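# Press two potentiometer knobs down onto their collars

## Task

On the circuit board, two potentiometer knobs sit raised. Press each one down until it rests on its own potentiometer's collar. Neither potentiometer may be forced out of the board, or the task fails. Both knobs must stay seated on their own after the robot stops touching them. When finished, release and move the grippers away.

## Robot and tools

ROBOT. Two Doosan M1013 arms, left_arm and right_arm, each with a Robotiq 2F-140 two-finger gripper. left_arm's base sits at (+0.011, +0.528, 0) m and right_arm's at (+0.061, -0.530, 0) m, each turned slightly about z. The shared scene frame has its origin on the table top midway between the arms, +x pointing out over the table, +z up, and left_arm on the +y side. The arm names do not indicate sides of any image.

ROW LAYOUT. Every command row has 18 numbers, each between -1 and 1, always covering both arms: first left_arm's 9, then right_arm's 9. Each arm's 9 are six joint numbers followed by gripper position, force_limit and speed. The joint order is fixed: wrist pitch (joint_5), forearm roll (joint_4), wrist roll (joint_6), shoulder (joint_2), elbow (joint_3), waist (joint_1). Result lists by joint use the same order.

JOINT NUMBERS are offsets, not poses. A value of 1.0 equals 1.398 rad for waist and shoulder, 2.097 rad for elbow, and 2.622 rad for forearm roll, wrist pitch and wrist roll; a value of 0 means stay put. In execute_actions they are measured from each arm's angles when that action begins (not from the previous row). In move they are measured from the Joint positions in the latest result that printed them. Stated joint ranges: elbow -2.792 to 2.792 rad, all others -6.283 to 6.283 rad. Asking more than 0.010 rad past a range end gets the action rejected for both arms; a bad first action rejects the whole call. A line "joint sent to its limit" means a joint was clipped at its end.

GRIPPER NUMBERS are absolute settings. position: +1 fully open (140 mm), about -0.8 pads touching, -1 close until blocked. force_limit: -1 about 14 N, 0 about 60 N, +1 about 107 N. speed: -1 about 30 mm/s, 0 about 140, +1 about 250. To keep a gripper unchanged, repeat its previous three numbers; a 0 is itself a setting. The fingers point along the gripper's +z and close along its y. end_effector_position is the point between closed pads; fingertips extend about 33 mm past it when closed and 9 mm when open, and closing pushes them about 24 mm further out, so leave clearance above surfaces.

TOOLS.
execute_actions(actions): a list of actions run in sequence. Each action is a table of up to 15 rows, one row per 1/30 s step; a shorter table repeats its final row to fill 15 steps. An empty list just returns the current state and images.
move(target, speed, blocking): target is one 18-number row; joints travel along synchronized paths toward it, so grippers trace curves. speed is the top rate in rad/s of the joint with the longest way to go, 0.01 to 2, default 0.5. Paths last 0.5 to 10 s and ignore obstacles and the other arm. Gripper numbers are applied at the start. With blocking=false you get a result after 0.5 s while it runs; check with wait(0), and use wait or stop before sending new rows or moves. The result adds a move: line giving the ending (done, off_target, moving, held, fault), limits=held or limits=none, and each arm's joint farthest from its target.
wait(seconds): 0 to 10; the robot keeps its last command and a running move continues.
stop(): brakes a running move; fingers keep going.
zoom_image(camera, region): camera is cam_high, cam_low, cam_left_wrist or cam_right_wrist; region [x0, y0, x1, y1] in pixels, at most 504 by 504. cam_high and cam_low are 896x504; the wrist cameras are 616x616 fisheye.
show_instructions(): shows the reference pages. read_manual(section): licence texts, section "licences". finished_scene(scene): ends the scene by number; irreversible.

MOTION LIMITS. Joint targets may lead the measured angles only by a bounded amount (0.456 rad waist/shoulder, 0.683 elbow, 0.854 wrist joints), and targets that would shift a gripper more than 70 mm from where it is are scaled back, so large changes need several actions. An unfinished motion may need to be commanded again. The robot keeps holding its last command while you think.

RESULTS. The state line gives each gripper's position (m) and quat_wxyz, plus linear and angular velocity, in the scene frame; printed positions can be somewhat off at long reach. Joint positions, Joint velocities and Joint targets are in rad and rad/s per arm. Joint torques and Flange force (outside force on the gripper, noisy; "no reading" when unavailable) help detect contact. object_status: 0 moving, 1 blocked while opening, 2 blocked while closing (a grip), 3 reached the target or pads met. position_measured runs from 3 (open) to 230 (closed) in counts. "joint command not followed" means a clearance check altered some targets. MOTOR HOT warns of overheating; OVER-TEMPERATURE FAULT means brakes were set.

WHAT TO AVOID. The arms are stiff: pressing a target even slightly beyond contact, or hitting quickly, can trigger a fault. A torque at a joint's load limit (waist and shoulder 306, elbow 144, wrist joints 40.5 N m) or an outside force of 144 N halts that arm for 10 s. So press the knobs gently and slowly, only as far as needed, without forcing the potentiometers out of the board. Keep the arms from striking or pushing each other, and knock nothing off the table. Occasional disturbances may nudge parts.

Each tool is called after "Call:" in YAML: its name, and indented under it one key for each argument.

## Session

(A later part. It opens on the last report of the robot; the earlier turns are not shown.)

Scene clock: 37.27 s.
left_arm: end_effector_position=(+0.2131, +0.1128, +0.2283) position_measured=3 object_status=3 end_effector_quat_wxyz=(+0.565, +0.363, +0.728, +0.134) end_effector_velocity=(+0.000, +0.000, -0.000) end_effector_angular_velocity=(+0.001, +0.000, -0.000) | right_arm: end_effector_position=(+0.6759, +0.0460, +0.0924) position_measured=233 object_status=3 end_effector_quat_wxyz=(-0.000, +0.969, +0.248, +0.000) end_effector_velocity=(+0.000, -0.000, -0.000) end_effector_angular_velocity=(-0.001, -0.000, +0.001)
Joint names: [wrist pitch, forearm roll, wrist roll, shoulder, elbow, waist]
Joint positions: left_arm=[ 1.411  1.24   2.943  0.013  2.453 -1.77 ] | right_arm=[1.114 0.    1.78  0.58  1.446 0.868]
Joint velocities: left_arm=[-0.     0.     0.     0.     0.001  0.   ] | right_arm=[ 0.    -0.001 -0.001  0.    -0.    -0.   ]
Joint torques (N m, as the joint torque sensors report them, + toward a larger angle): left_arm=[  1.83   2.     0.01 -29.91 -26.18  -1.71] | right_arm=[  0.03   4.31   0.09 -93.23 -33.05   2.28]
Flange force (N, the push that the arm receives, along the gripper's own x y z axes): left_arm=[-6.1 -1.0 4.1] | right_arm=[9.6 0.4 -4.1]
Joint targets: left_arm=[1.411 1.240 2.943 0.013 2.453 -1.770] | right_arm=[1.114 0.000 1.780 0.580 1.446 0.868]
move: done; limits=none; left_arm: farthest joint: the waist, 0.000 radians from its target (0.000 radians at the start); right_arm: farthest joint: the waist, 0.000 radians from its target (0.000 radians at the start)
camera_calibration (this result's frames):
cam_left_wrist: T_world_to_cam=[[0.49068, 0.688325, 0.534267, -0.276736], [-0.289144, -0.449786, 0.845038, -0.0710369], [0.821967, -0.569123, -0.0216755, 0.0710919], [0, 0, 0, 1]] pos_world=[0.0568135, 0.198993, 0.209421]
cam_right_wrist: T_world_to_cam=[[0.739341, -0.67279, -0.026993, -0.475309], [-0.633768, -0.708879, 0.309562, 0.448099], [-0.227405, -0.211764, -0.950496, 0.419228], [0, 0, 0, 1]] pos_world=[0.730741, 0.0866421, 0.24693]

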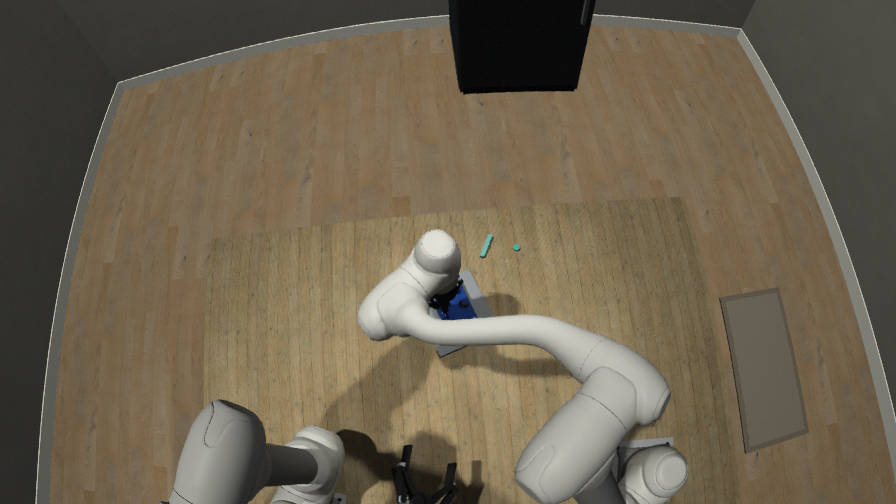

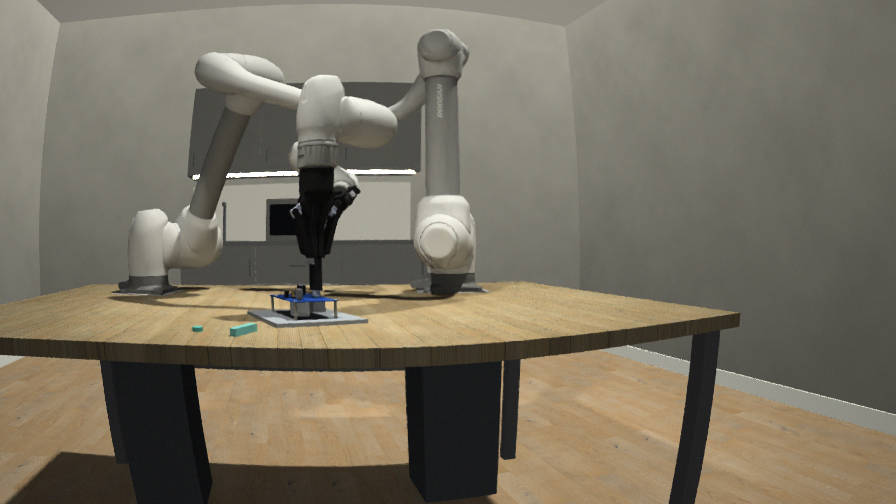

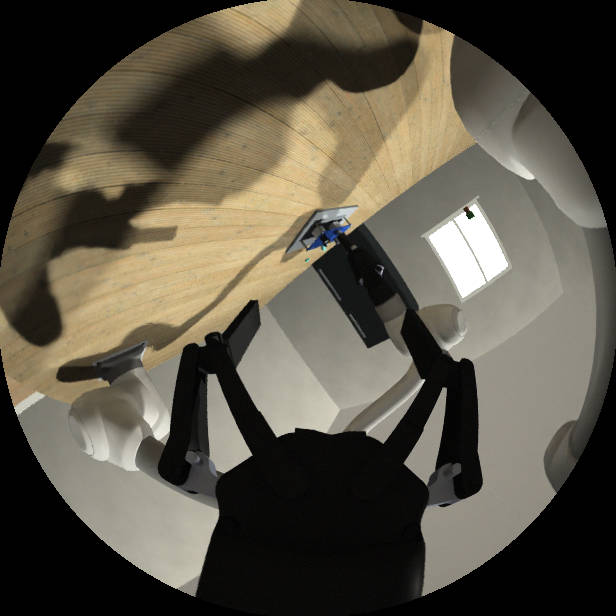

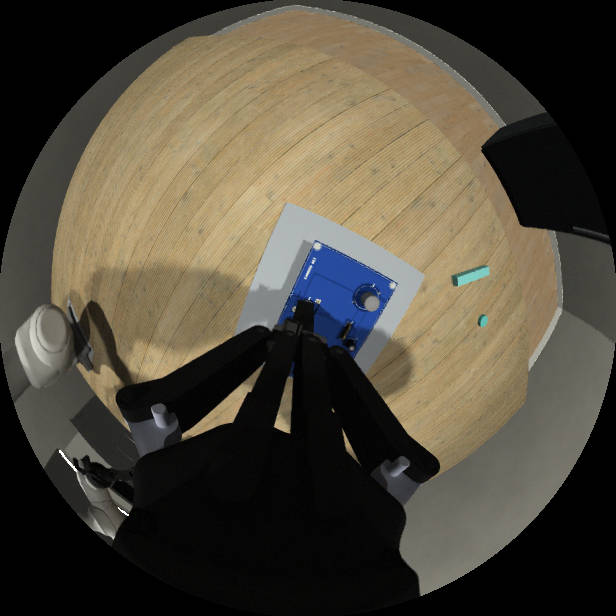

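Call:
move:
  target: [0,0,0,0,0,0,1,0,0,-0.000289985,0,0,0.00024428,0.000199725,0,-1,0,1]
  speed: 0.01

Scene clock: 38.13 s.
left_arm: end_effector_position=(+0.2131, +0.1128, +0.2283) position_measured=3 object_status=3 end_effector_quat_wxyz=(+0.565, +0.363, +0.728, +0.134) end_effector_velocity=(+0.001, +0.001, -0.000) end_effector_angular_velocity=(+0.001, -0.001, +0.002) | right_arm: end_effector_position=(+0.6759, +0.0460, +0.0920) position_measured=233 object_status=3 end_effector_quat_wxyz=(-0.000, +0.969, +0.248, +0.000) end_effector_velocity=(-0.000, -0.001, -0.000) end_effector_angular_velocity=(-0.001, +0.000, +0.002)
Joint names: [wrist pitch, forearm roll, wrist roll, shoulder, elbow, waist]
Joint positions: left_arm=[ 1.411  1.24   2.943  0.013  2.453 -1.77 ] | right_arm=[1.114 0.    1.78  0.581 1.447 0.868]
Joint velocities: left_arm=[ 0.001 -0.     0.     0.     0.001  0.001] | right_arm=[ 0.001 -0.001 -0.001 -0.     0.001 -0.   ]
Joint torques (N m, as the joint torque sensors report them, + toward a larger angle): left_arm=[  1.89   1.87  -0.03 -28.95 -26.12  -0.73] | right_arm=[  0.29   3.99  -0.11 -92.66 -33.55   4.47]
Flange force (N, the push that the arm receives, along the gripper's own x y z axes): left_arm=[-5.7 1.2 1.5] | right_arm=[7.7 3.4 -3.7]
Joint targets: left_arm=[1.411 1.240 2.943 0.013 2.453 -1.770] | right_arm=[1.114 0.000 1.780 0.581 1.447 0.868]
move: done; limits=none; left_arm: farthest joint: the waist, 0.000 radians from its target (0.000 radians at the start); right_arm: farthest joint: the waist, 0.000 radians from its target (0.000 radians at the start)
camera_calibration (this result's frames):
cam_left_wrist: T_world_to_cam=[[0.49068, 0.688325, 0.534267, -0.276736], [-0.289144, -0.449786, 0.845038, -0.0710369], [0.821966, -0.569123, -0.0216758, 0.071092], [0, 0, 0, 1]] pos_world=[0.0568135, 0.198993, 0.209421]
cam_right_wrist: T_world_to_cam=[[0.739341, -0.67279, -0.026993, -0.475321], [-0.633769, -0.708879, 0.309561, 0.448241], [-0.227405, -0.211764, -0.950496, 0.418762], [0, 0, 0, 1]] pos_world=[0.730734, 0.0866358, 0.246443]

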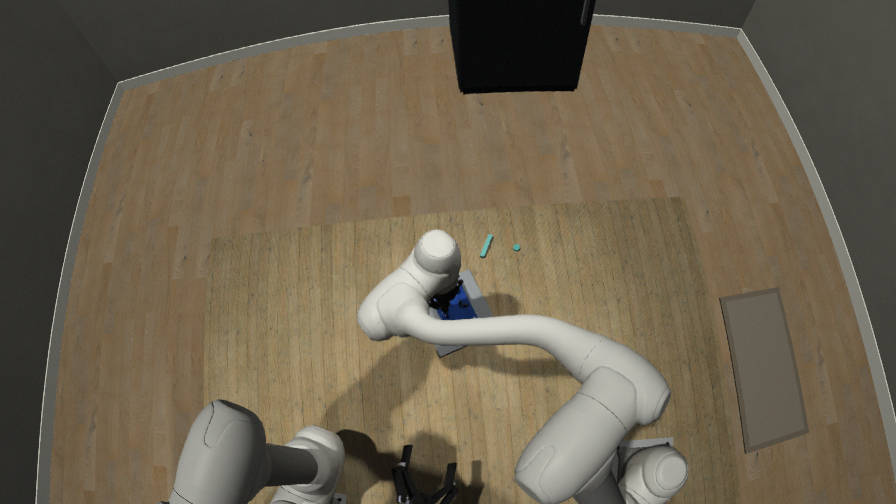

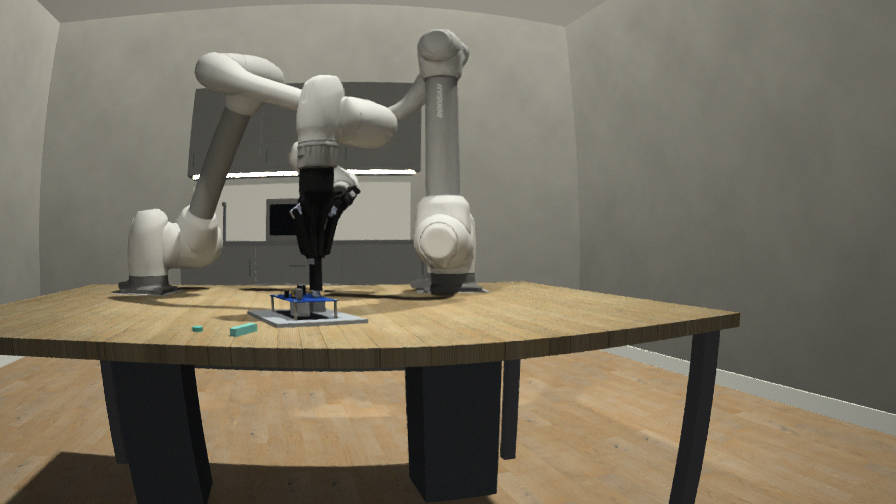

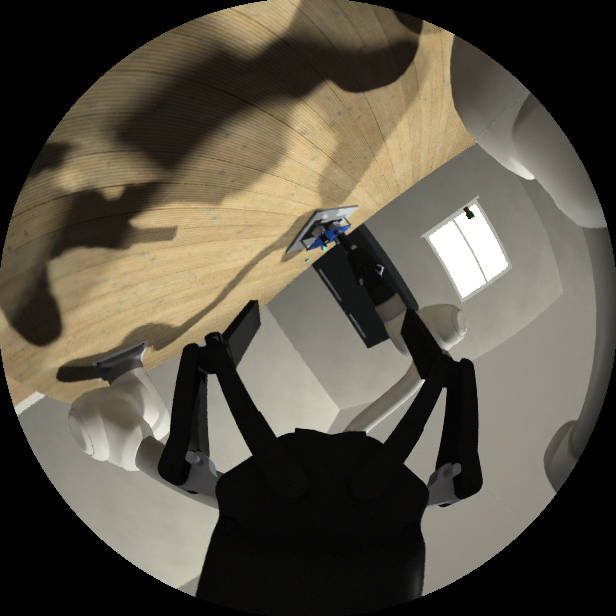

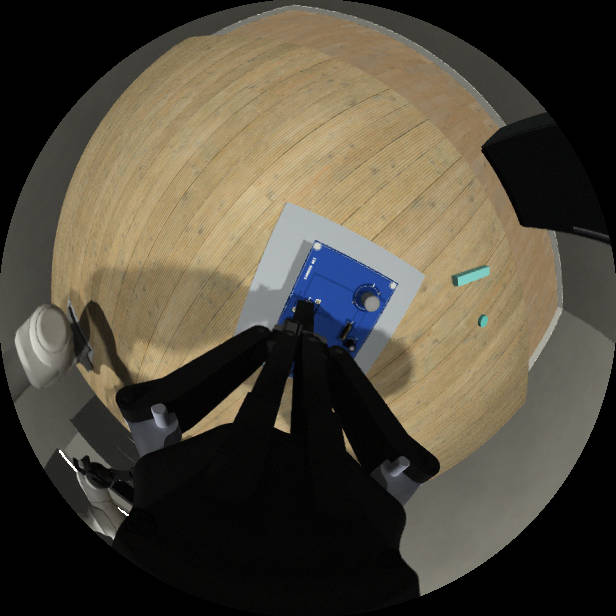

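Call:
move:
  target: [0,0,0,0,0,0,1,0,0,-0.000115994,0,0,0.000097712,0.00007989,0,-1,0,1]
  speed: 0.01

Scene clock: 38.90 s.
left_arm: end_effector_position=(+0.2131, +0.1128, +0.2283) position_measured=3 object_status=3 end_effector_quat_wxyz=(+0.565, +0.363, +0.728, +0.134) end_effector_velocity=(-0.000, -0.001, +0.000) end_effector_angular_velocity=(-0.001, +0.002, -0.001) | right_arm: end_effector_position=(+0.6759, +0.0460, +0.0918) position_measured=233 object_status=3 end_effector_quat_wxyz=(-0.000, +0.969, +0.248, +0.000) end_effector_velocity=(+0.000, +0.000, +0.000) end_effector_angular_velocity=(+0.001, -0.001, +0.000)
Joint names: [wrist pitch, forearm roll, wrist roll, shoulder, elbow, waist]
Joint positions: left_arm=[ 1.411  1.24   2.943  0.013  2.453 -1.77 ] | right_arm=[1.113 0.    1.78  0.581 1.447 0.868]
Joint velocities: left_arm=[-0.001  0.     0.    -0.    -0.001 -0.   ] | right_arm=[-0.001  0.    -0.001  0.    -0.001  0.   ]
Joint torques (N m, as the joint torque sensors report them, + toward a larger angle): left_arm=[  1.87   2.08   0.04 -27.78 -26.32  -1.1 ] | right_arm=[  0.32   3.99  -0.29 -90.29 -34.5    3.53]
Flange force (N, the push that the arm receives, along the gripper's own x y z axes): left_arm=[-6.5 4.1 1.1] | right_arm=[2.0 3.5 -4.6]
Joint targets: left_arm=[1.411 1.240 2.943 0.013 2.453 -1.770] | right_arm=[1.113 0.000 1.780 0.581 1.447 0.868]
move: done; limits=none; left_arm: farthest joint: the waist, 0.000 radians from its target (0.000 radians at the start); right_arm: farthest joint: the waist, 0.000 radians from its target (0.000 radians at the start)
camera_calibration (this result's frames):
cam_left_wrist: T_world_to_cam=[[0.49068, 0.688325, 0.534267, -0.276735], [-0.289144, -0.449785, 0.845038, -0.071037], [0.821966, -0.569124, -0.0216757, 0.071092], [0, 0, 0, 1]] pos_world=[0.0568134, 0.198993, 0.209421]
cam_right_wrist: T_world_to_cam=[[0.73934, -0.672791, -0.0269927, -0.475326], [-0.633769, -0.708879, 0.309561, 0.448298], [-0.227404, -0.211764, -0.950496, 0.418575], [0, 0, 0, 1]] pos_world=[0.730731, 0.0866331, 0.246248]

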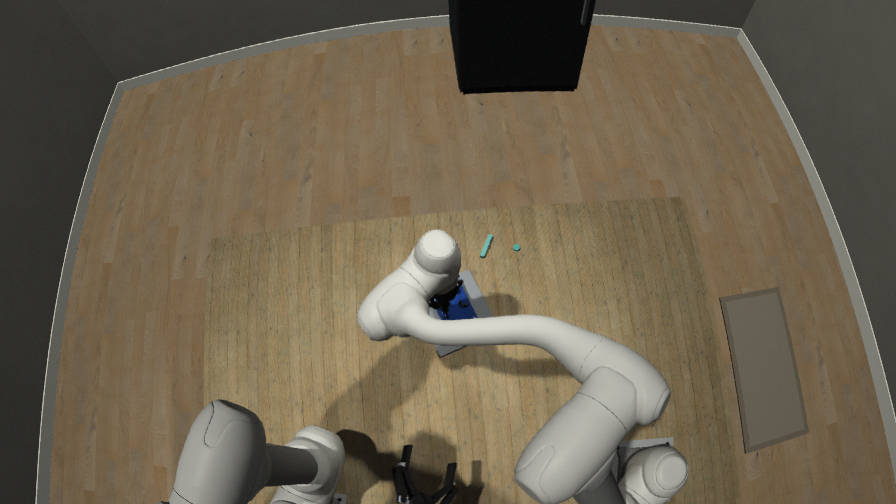

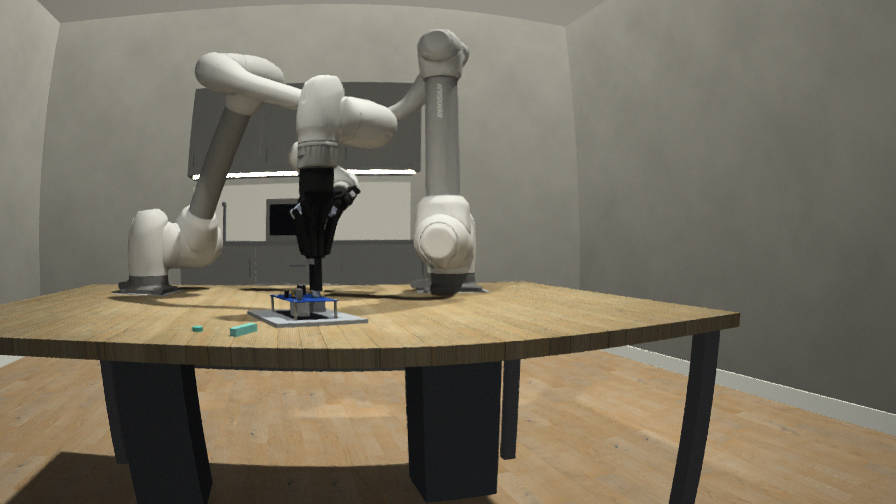

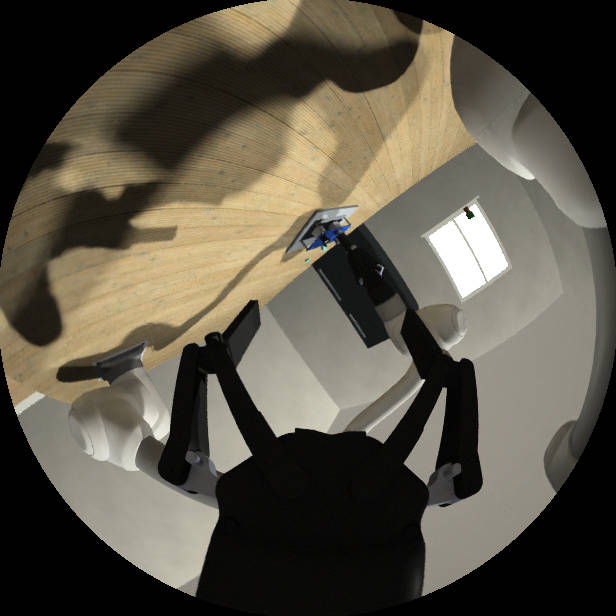

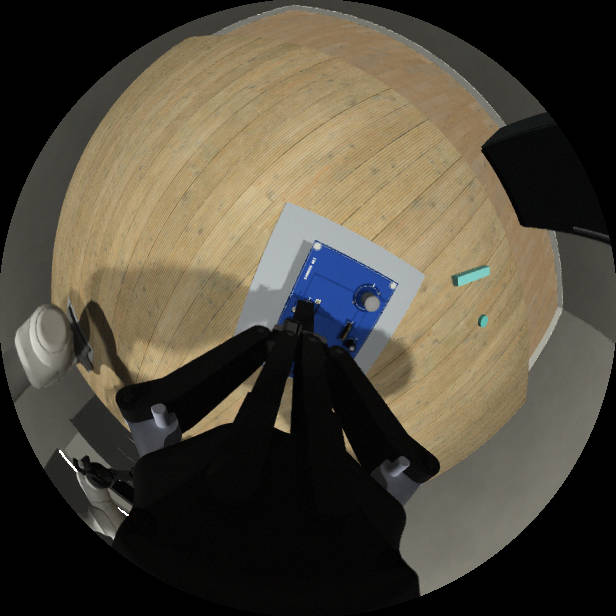

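Call:
zoom_image:
  camera: "cam_low"
  region: [300,282,332,304]

Call:
move:
  target: [0,0,0,0,0,0,1,0,0,-0.000115994,0,0,0.000097712,0.00007989,0,-1,0,1]
  speed: 0.01

Region (300, 282, 332, 304) of cam_low's 896x504 image, scaled by 15.750, with more detail than that image has; it fills the top 346 rows of this view, and the rest is white.

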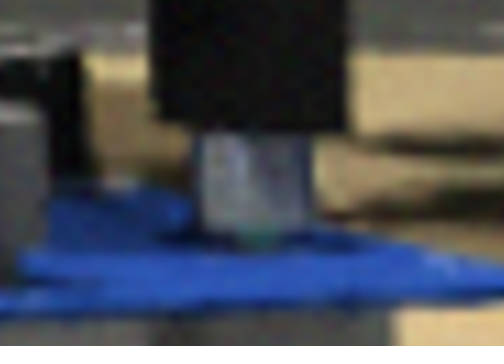

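Scene clock: 39.70 s.
left_arm: end_effector_position=(+0.2131, +0.1128, +0.2283) position_measured=3 object_status=3 end_effector_quat_wxyz=(+0.565, +0.363, +0.728, +0.134) end_effector_velocity=(-0.001, -0.001, +0.000) end_effector_angular_velocity=(-0.001, +0.000, -0.001) | right_arm: end_effector_position=(+0.6759, +0.0460, +0.0916) position_measured=233 object_status=3 end_effector_quat_wxyz=(-0.000, +0.969, +0.248, +0.000) end_effector_velocity=(-0.000, -0.000, -0.000) end_effector_angular_velocity=(-0.001, -0.000, -0.000)
Joint names: [wrist pitch, forearm roll, wrist roll, shoulder, elbow, waist]
Joint positions: left_arm=[ 1.411  1.24   2.943  0.013  2.453 -1.77 ] | right_arm=[1.113 0.    1.78  0.581 1.447 0.868]
Joint velocities: left_arm=[ 0.     0.     0.    -0.    -0.001 -0.001] | right_arm=[ 0.    -0.001  0.001  0.     0.    -0.   ]
Joint torques (N m, as the joint torque sensors report them, + toward a larger angle): left_arm=[  1.95   2.08  -0.09 -29.09 -26.26  -1.12] | right_arm=[  0.2    4.23  -0.08 -92.37 -34.03   1.25]
Flange force (N, the push that the arm receives, along the gripper's own x y z axes): left_arm=[-6.5 1.0 1.8] | right_arm=[5.5 0.0 -3.7]
Joint targets: left_arm=[1.411 1.240 2.943 0.013 2.453 -1.770] | right_arm=[1.113 0.000 1.780 0.581 1.447 0.868]
move: done; limits=none; left_arm: farthest joint: the waist, 0.000 radians from its target (0.000 radians at the start); right_arm: farthest joint: the waist, 0.000 radians from its target (0.000 radians at the start)
camera_calibration (this result's frames):
cam_left_wrist: T_world_to_cam=[[0.49068, 0.688325, 0.534267, -0.276735], [-0.289144, -0.449785, 0.845038, -0.071037], [0.821966, -0.569124, -0.0216756, 0.071092], [0, 0, 0, 1]] pos_world=[0.0568134, 0.198993, 0.209421]
cam_right_wrist: T_world_to_cam=[[0.739341, -0.67279, -0.0269928, -0.475331], [-0.633769, -0.708879, 0.309561, 0.448355], [-0.227404, -0.211763, -0.950497, 0.418388], [0, 0, 0, 1]] pos_world=[0.730728, 0.0866306, 0.246053]

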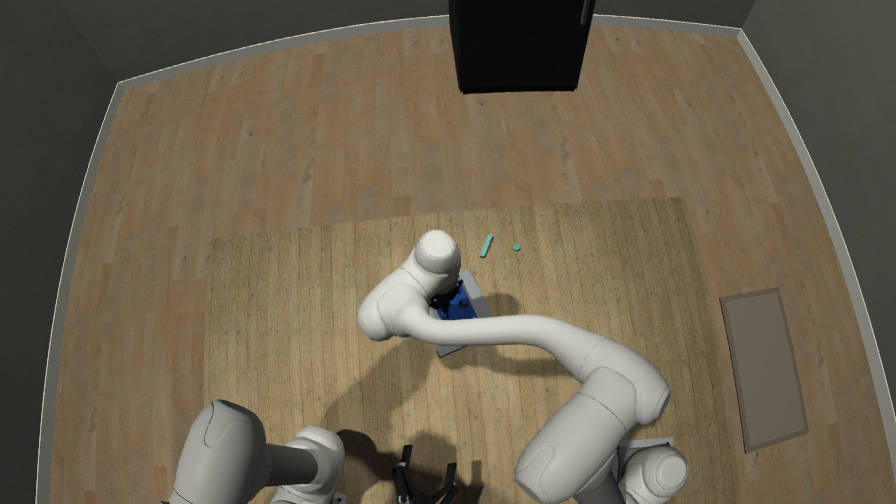

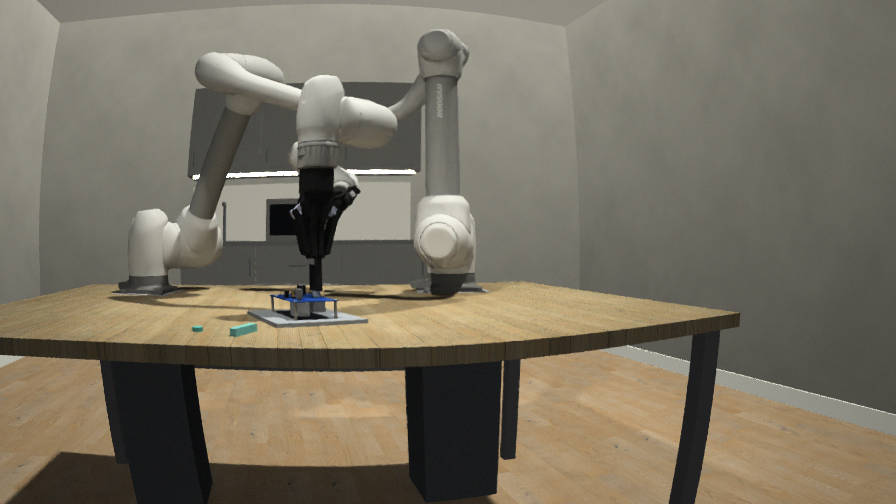

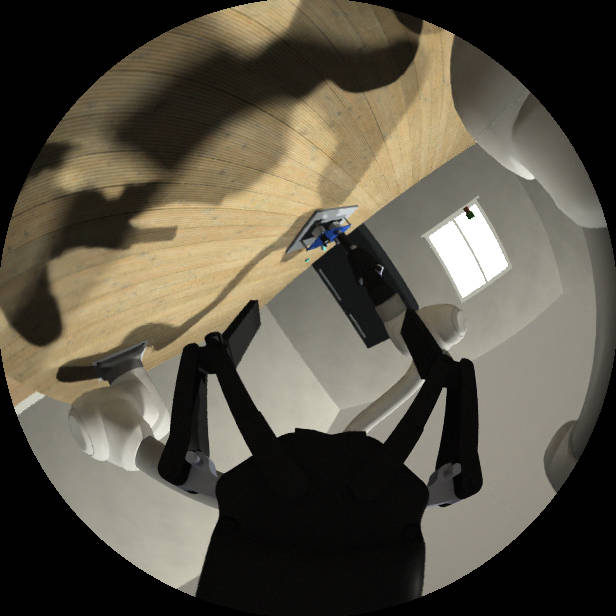

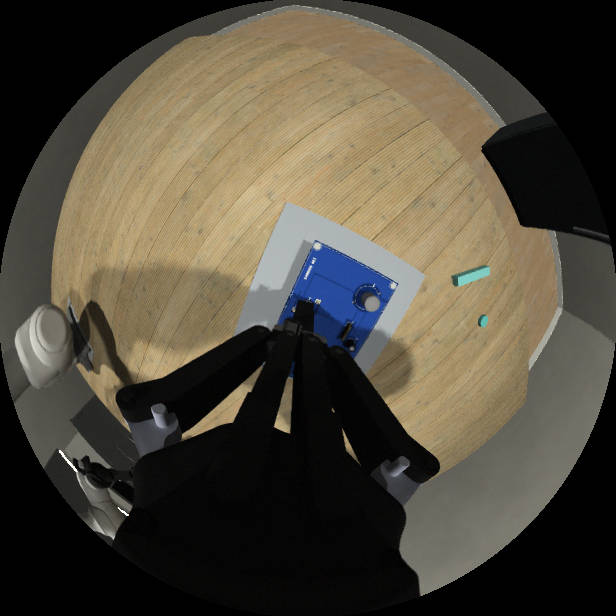

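Call:
move:
  target: [0,0,0,0,0,0,1,0,0,-0.000115994,0,0,0.000097712,0.00007989,0,-1,0,1]
  speed: 0.01

Scene clock: 40.50 s.
left_arm: end_effector_position=(+0.2131, +0.1128, +0.2283) position_measured=3 object_status=3 end_effector_quat_wxyz=(+0.565, +0.363, +0.728, +0.134) end_effector_velocity=(-0.000, +0.000, +0.000) end_effector_angular_velocity=(-0.001, -0.000, +0.000) | right_arm: end_effector_position=(+0.6759, +0.0460, +0.0914) position_measured=233 object_status=3 end_effector_quat_wxyz=(-0.000, +0.969, +0.248, +0.000) end_effector_velocity=(+0.000, -0.000, +0.000) end_effector_angular_velocity=(-0.001, +0.000, +0.001)
Joint names: [wrist pitch, forearm roll, wrist roll, shoulder, elbow, waist]
Joint positions: left_arm=[ 1.411  1.24   2.943  0.013  2.453 -1.77 ] | right_arm=[1.113 0.    1.78  0.581 1.447 0.868]
Joint velocities: left_arm=[ 0.     0.    -0.001 -0.     0.    -0.   ] | right_arm=[ 0.001 -0.001 -0.001 -0.     0.    -0.   ]
Joint torques (N m, as the joint torque sensors report them, + toward a larger angle): left_arm=[  1.85   1.92   0.03 -29.02 -26.05  -0.69] | right_arm=[ -0.04   3.99   0.04 -90.43 -33.54   3.1 ]
Flange force (N, the push that the arm receives, along the gripper's own x y z axes): left_arm=[-5.8 1.1 1.2] | right_arm=[4.6 2.7 -5.7]
Joint targets: left_arm=[1.411 1.240 2.943 0.013 2.453 -1.770] | right_arm=[1.113 0.000 1.780 0.581 1.447 0.868]
move: done; limits=none; left_arm: farthest joint: the waist, 0.000 radians from its target (0.000 radians at the start); right_arm: farthest joint: the waist, 0.000 radians from its target (0.000 radians at the start)
camera_calibration (this result's frames):
cam_left_wrist: T_world_to_cam=[[0.49068, 0.688325, 0.534267, -0.276736], [-0.289144, -0.449785, 0.845038, -0.071037], [0.821966, -0.569123, -0.0216757, 0.071092], [0, 0, 0, 1]] pos_world=[0.0568135, 0.198993, 0.209421]
cam_right_wrist: T_world_to_cam=[[0.73934, -0.672791, -0.0269929, -0.475336], [-0.633769, -0.708879, 0.30956, 0.448412], [-0.227404, -0.211763, -0.950497, 0.418201], [0, 0, 0, 1]] pos_world=[0.730725, 0.086628, 0.245858]

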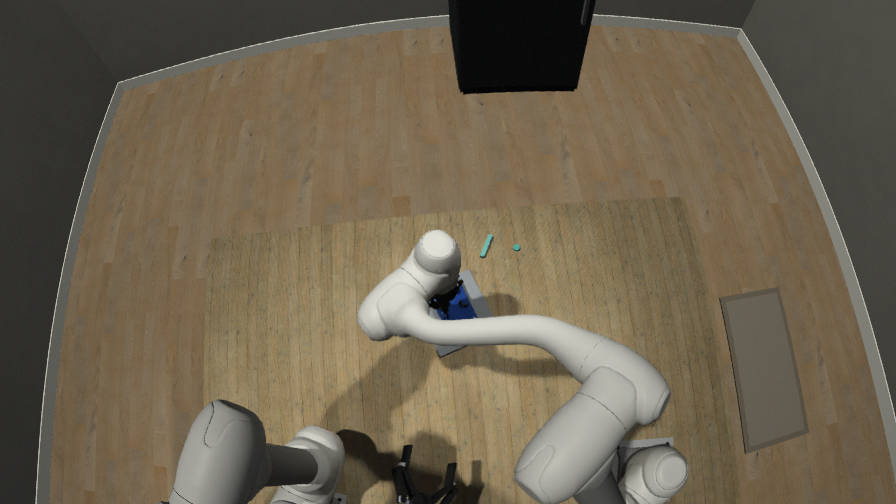

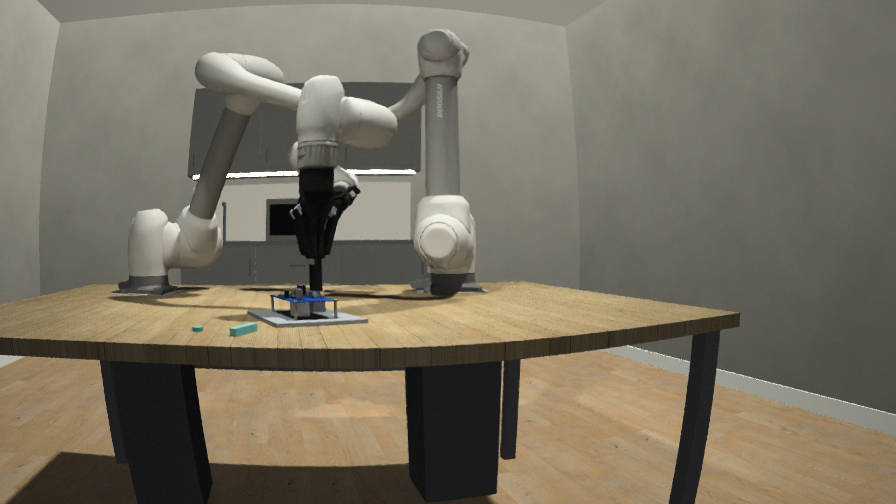

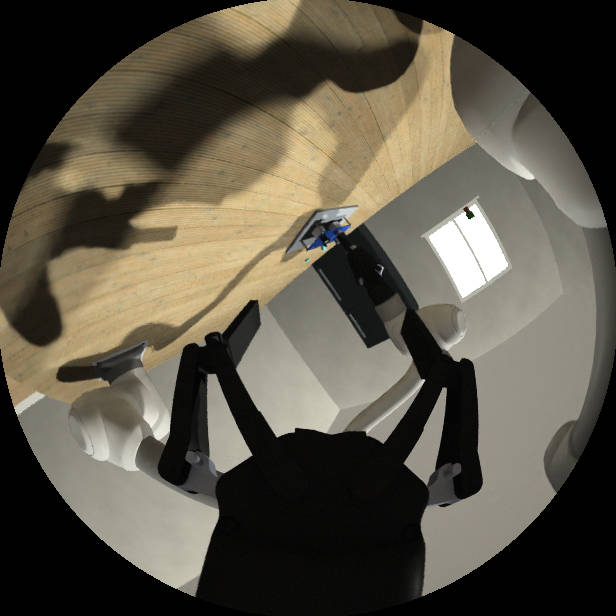

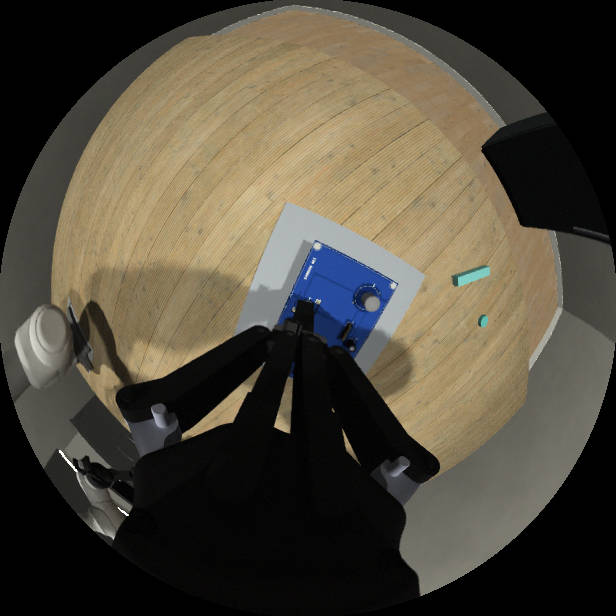

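Call:
move:
  target: [0,0,0,0,0,0,1,0,0,-0.000115994,0,0,0.000097712,0.00007989,0,-1,0,1]
  speed: 0.01

Scene clock: 41.30 s.
left_arm: end_effector_position=(+0.2131, +0.1128, +0.2283) position_measured=3 object_status=3 end_effector_quat_wxyz=(+0.565, +0.363, +0.728, +0.134) end_effector_velocity=(-0.000, +0.000, -0.000) end_effector_angular_velocity=(+0.000, +0.000, -0.001) | right_arm: end_effector_position=(+0.6759, +0.0460, +0.0912) position_measured=233 object_status=3 end_effector_quat_wxyz=(-0.000, +0.969, +0.248, +0.000) end_effector_velocity=(+0.000, -0.000, +0.000) end_effector_angular_velocity=(-0.000, -0.001, +0.000)
Joint names: [wrist pitch, forearm roll, wrist roll, shoulder, elbow, waist]
Joint positions: left_arm=[ 1.411  1.24   2.943  0.013  2.453 -1.77 ] | right_arm=[1.113 0.    1.78  0.581 1.447 0.868]
Joint velocities: left_arm=[-0.     0.     0.    -0.     0.    -0.001] | right_arm=[-0.001 -0.001  0.    -0.     0.    -0.   ]
Joint torques (N m, as the joint torque sensors report them, + toward a larger angle): left_arm=[  1.96   1.99   0.03 -28.73 -26.3   -0.8 ] | right_arm=[  0.28   4.15  -0.36 -90.99 -34.14   0.87]
Flange force (N, the push that the arm receives, along the gripper's own x y z axes): left_arm=[-5.7 1.7 1.3] | right_arm=[3.0 -0.2 -4.5]
Joint targets: left_arm=[1.411 1.240 2.943 0.013 2.453 -1.770] | right_arm=[1.113 0.000 1.780 0.581 1.447 0.868]
move: done; limits=none; left_arm: farthest joint: the waist, 0.000 radians from its target (0.000 radians at the start); right_arm: farthest joint: the waist, 0.000 radians from its target (0.000 radians at the start)
camera_calibration (this result's frames):
cam_left_wrist: T_world_to_cam=[[0.49068, 0.688325, 0.534267, -0.276736], [-0.289144, -0.449785, 0.845038, -0.071037], [0.821966, -0.569123, -0.0216756, 0.071092], [0, 0, 0, 1]] pos_world=[0.0568135, 0.198993, 0.209421]
cam_right_wrist: T_world_to_cam=[[0.73934, -0.672791, -0.0269926, -0.475341], [-0.633769, -0.708879, 0.30956, 0.448468], [-0.227403, -0.211763, -0.950497, 0.418014], [0, 0, 0, 1]] pos_world=[0.730722, 0.0866251, 0.245663]

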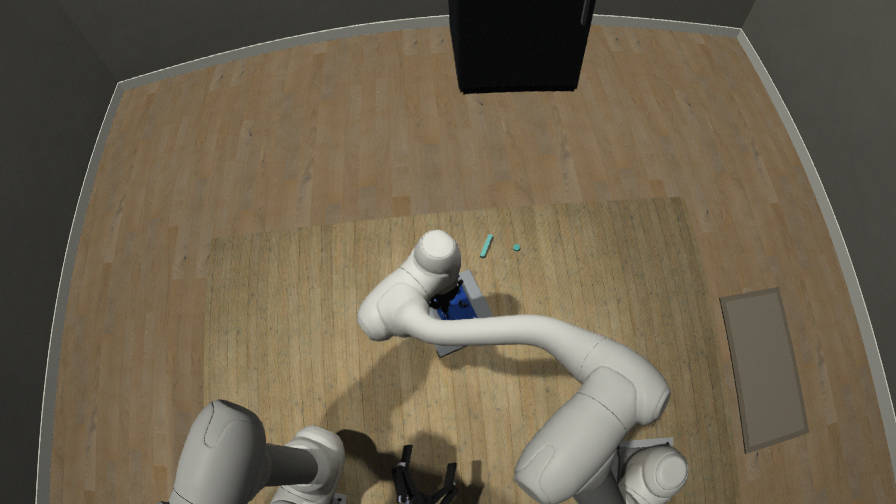

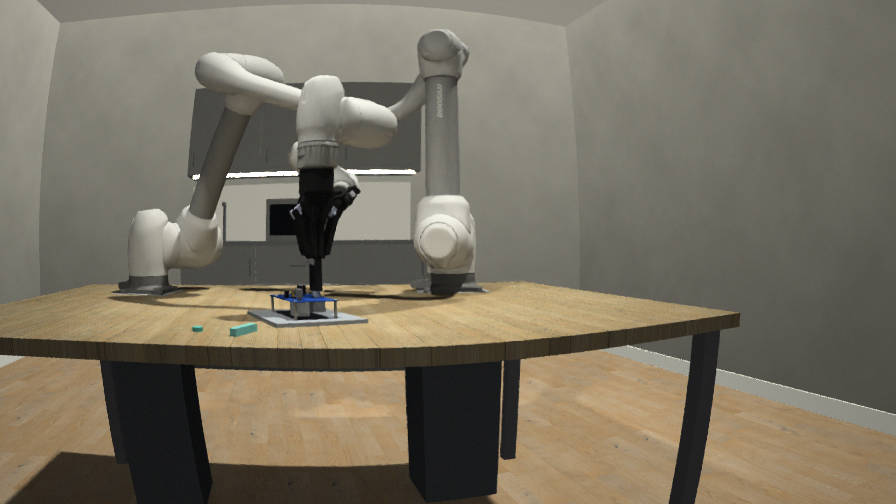

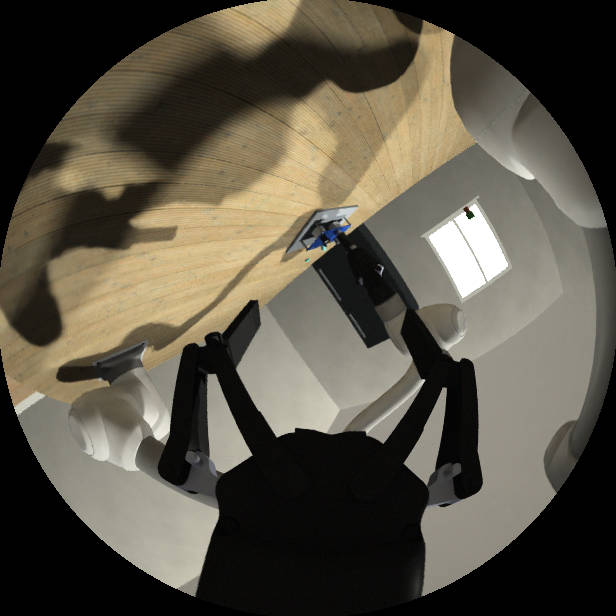

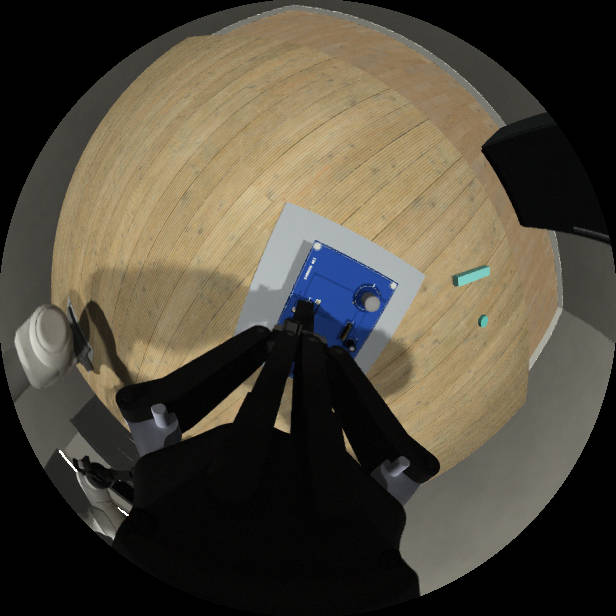

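Call:
move:
  target: [0,0,0,0,0,0,1,0,0,-0.000115994,0,0,0.000097712,0.00007989,0,-1,0,1]
  speed: 0.01

Scene clock: 42.10 s.
left_arm: end_effector_position=(+0.2131, +0.1128, +0.2283) position_measured=3 object_status=3 end_effector_quat_wxyz=(+0.565, +0.363, +0.728, +0.134) end_effector_velocity=(+0.000, +0.001, -0.000) end_effector_angular_velocity=(+0.000, -0.001, +0.001) | right_arm: end_effector_position=(+0.6759, +0.0460, +0.0910) position_measured=233 object_status=3 end_effector_quat_wxyz=(-0.000, +0.969, +0.248, +0.000) end_effector_velocity=(-0.000, -0.000, -0.000) end_effector_angular_velocity=(-0.000, +0.001, -0.001)
Joint names: [wrist pitch, forearm roll, wrist roll, shoulder, elbow, waist]
Joint positions: left_arm=[ 1.411  1.24   2.943  0.013  2.453 -1.77 ] | right_arm=[1.112 0.    1.78  0.581 1.448 0.868]
Joint velocities: left_arm=[ 0.     0.    -0.001  0.     0.001  0.001] | right_arm=[ 0.     0.001  0.001  0.     0.    -0.   ]
Joint torques (N m, as the joint torque sensors report them, + toward a larger angle): left_arm=[  1.87   1.97  -0.11 -29.31 -26.05   0.18] | right_arm=[  0.34   4.3   -0.02 -92.27 -33.92  -1.07]
Flange force (N, the push that the arm receives, along the gripper's own x y z axes): left_arm=[-5.0 -0.1 -1.1] | right_arm=[4.9 -2.6 -3.5]
Joint targets: left_arm=[1.411 1.240 2.943 0.013 2.453 -1.770] | right_arm=[1.112 0.000 1.780 0.581 1.448 0.868]
move: done; limits=none; left_arm: farthest joint: the waist, 0.000 radians from its target (0.000 radians at the start); right_arm: farthest joint: the waist, 0.000 radians from its target (0.000 radians at the start)
camera_calibration (this result's frames):
cam_left_wrist: T_world_to_cam=[[0.49068, 0.688325, 0.534267, -0.276736], [-0.289144, -0.449786, 0.845038, -0.0710369], [0.821966, -0.569123, -0.0216756, 0.071092], [0, 0, 0, 1]] pos_world=[0.0568135, 0.198993, 0.209421]
cam_right_wrist: T_world_to_cam=[[0.73934, -0.672791, -0.0269926, -0.475345], [-0.633769, -0.708879, 0.309559, 0.448525], [-0.227403, -0.211763, -0.950497, 0.417828], [0, 0, 0, 1]] pos_world=[0.730719, 0.0866225, 0.245468]

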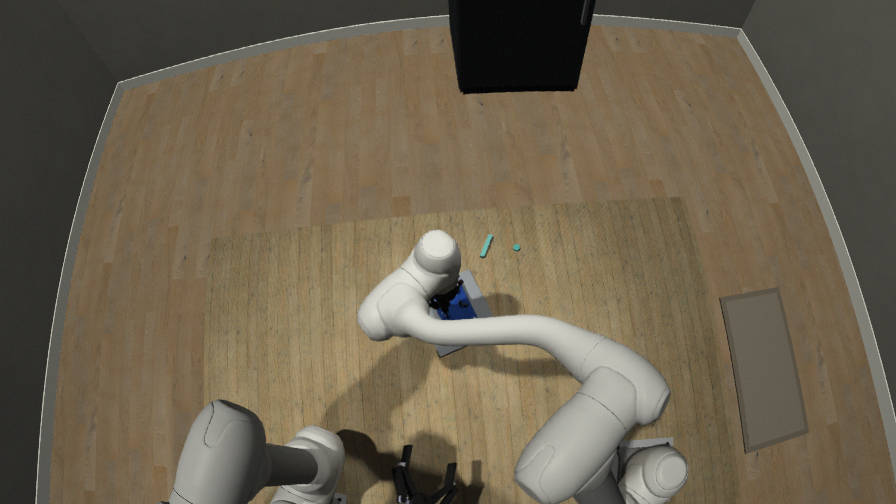

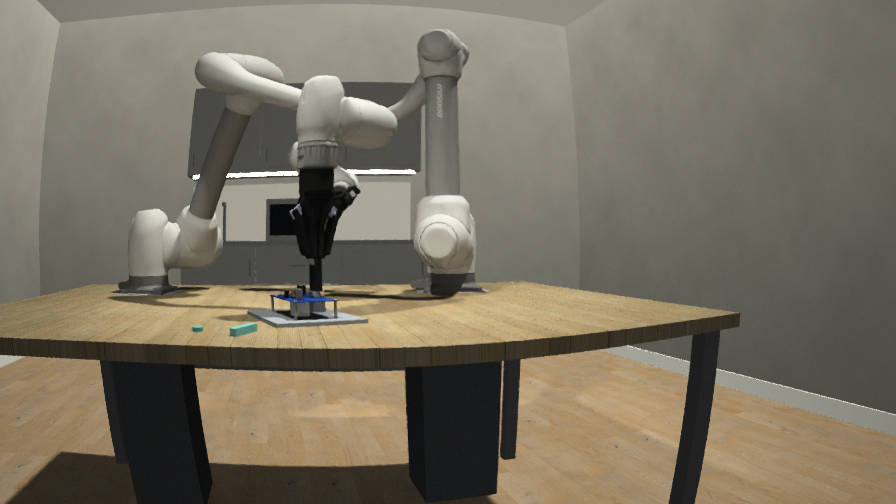

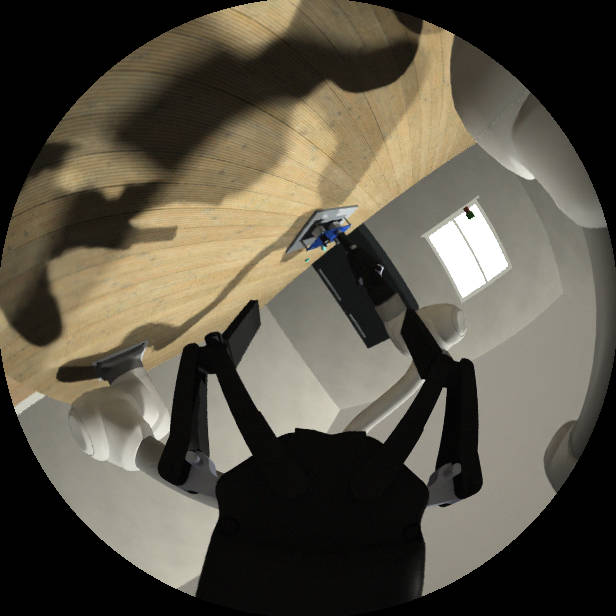

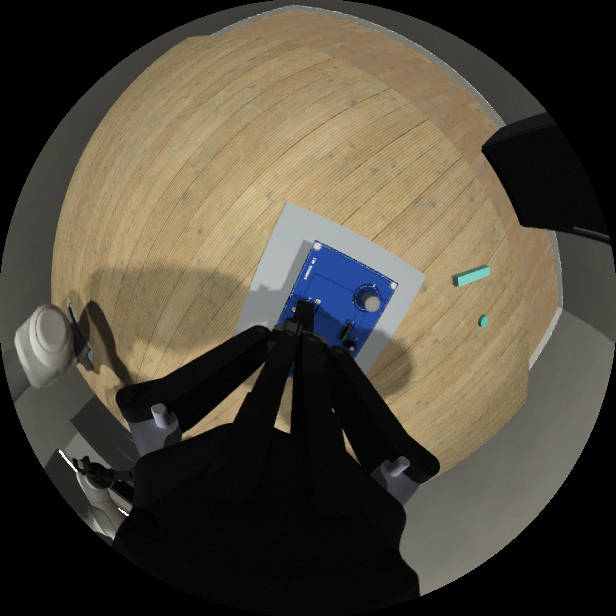

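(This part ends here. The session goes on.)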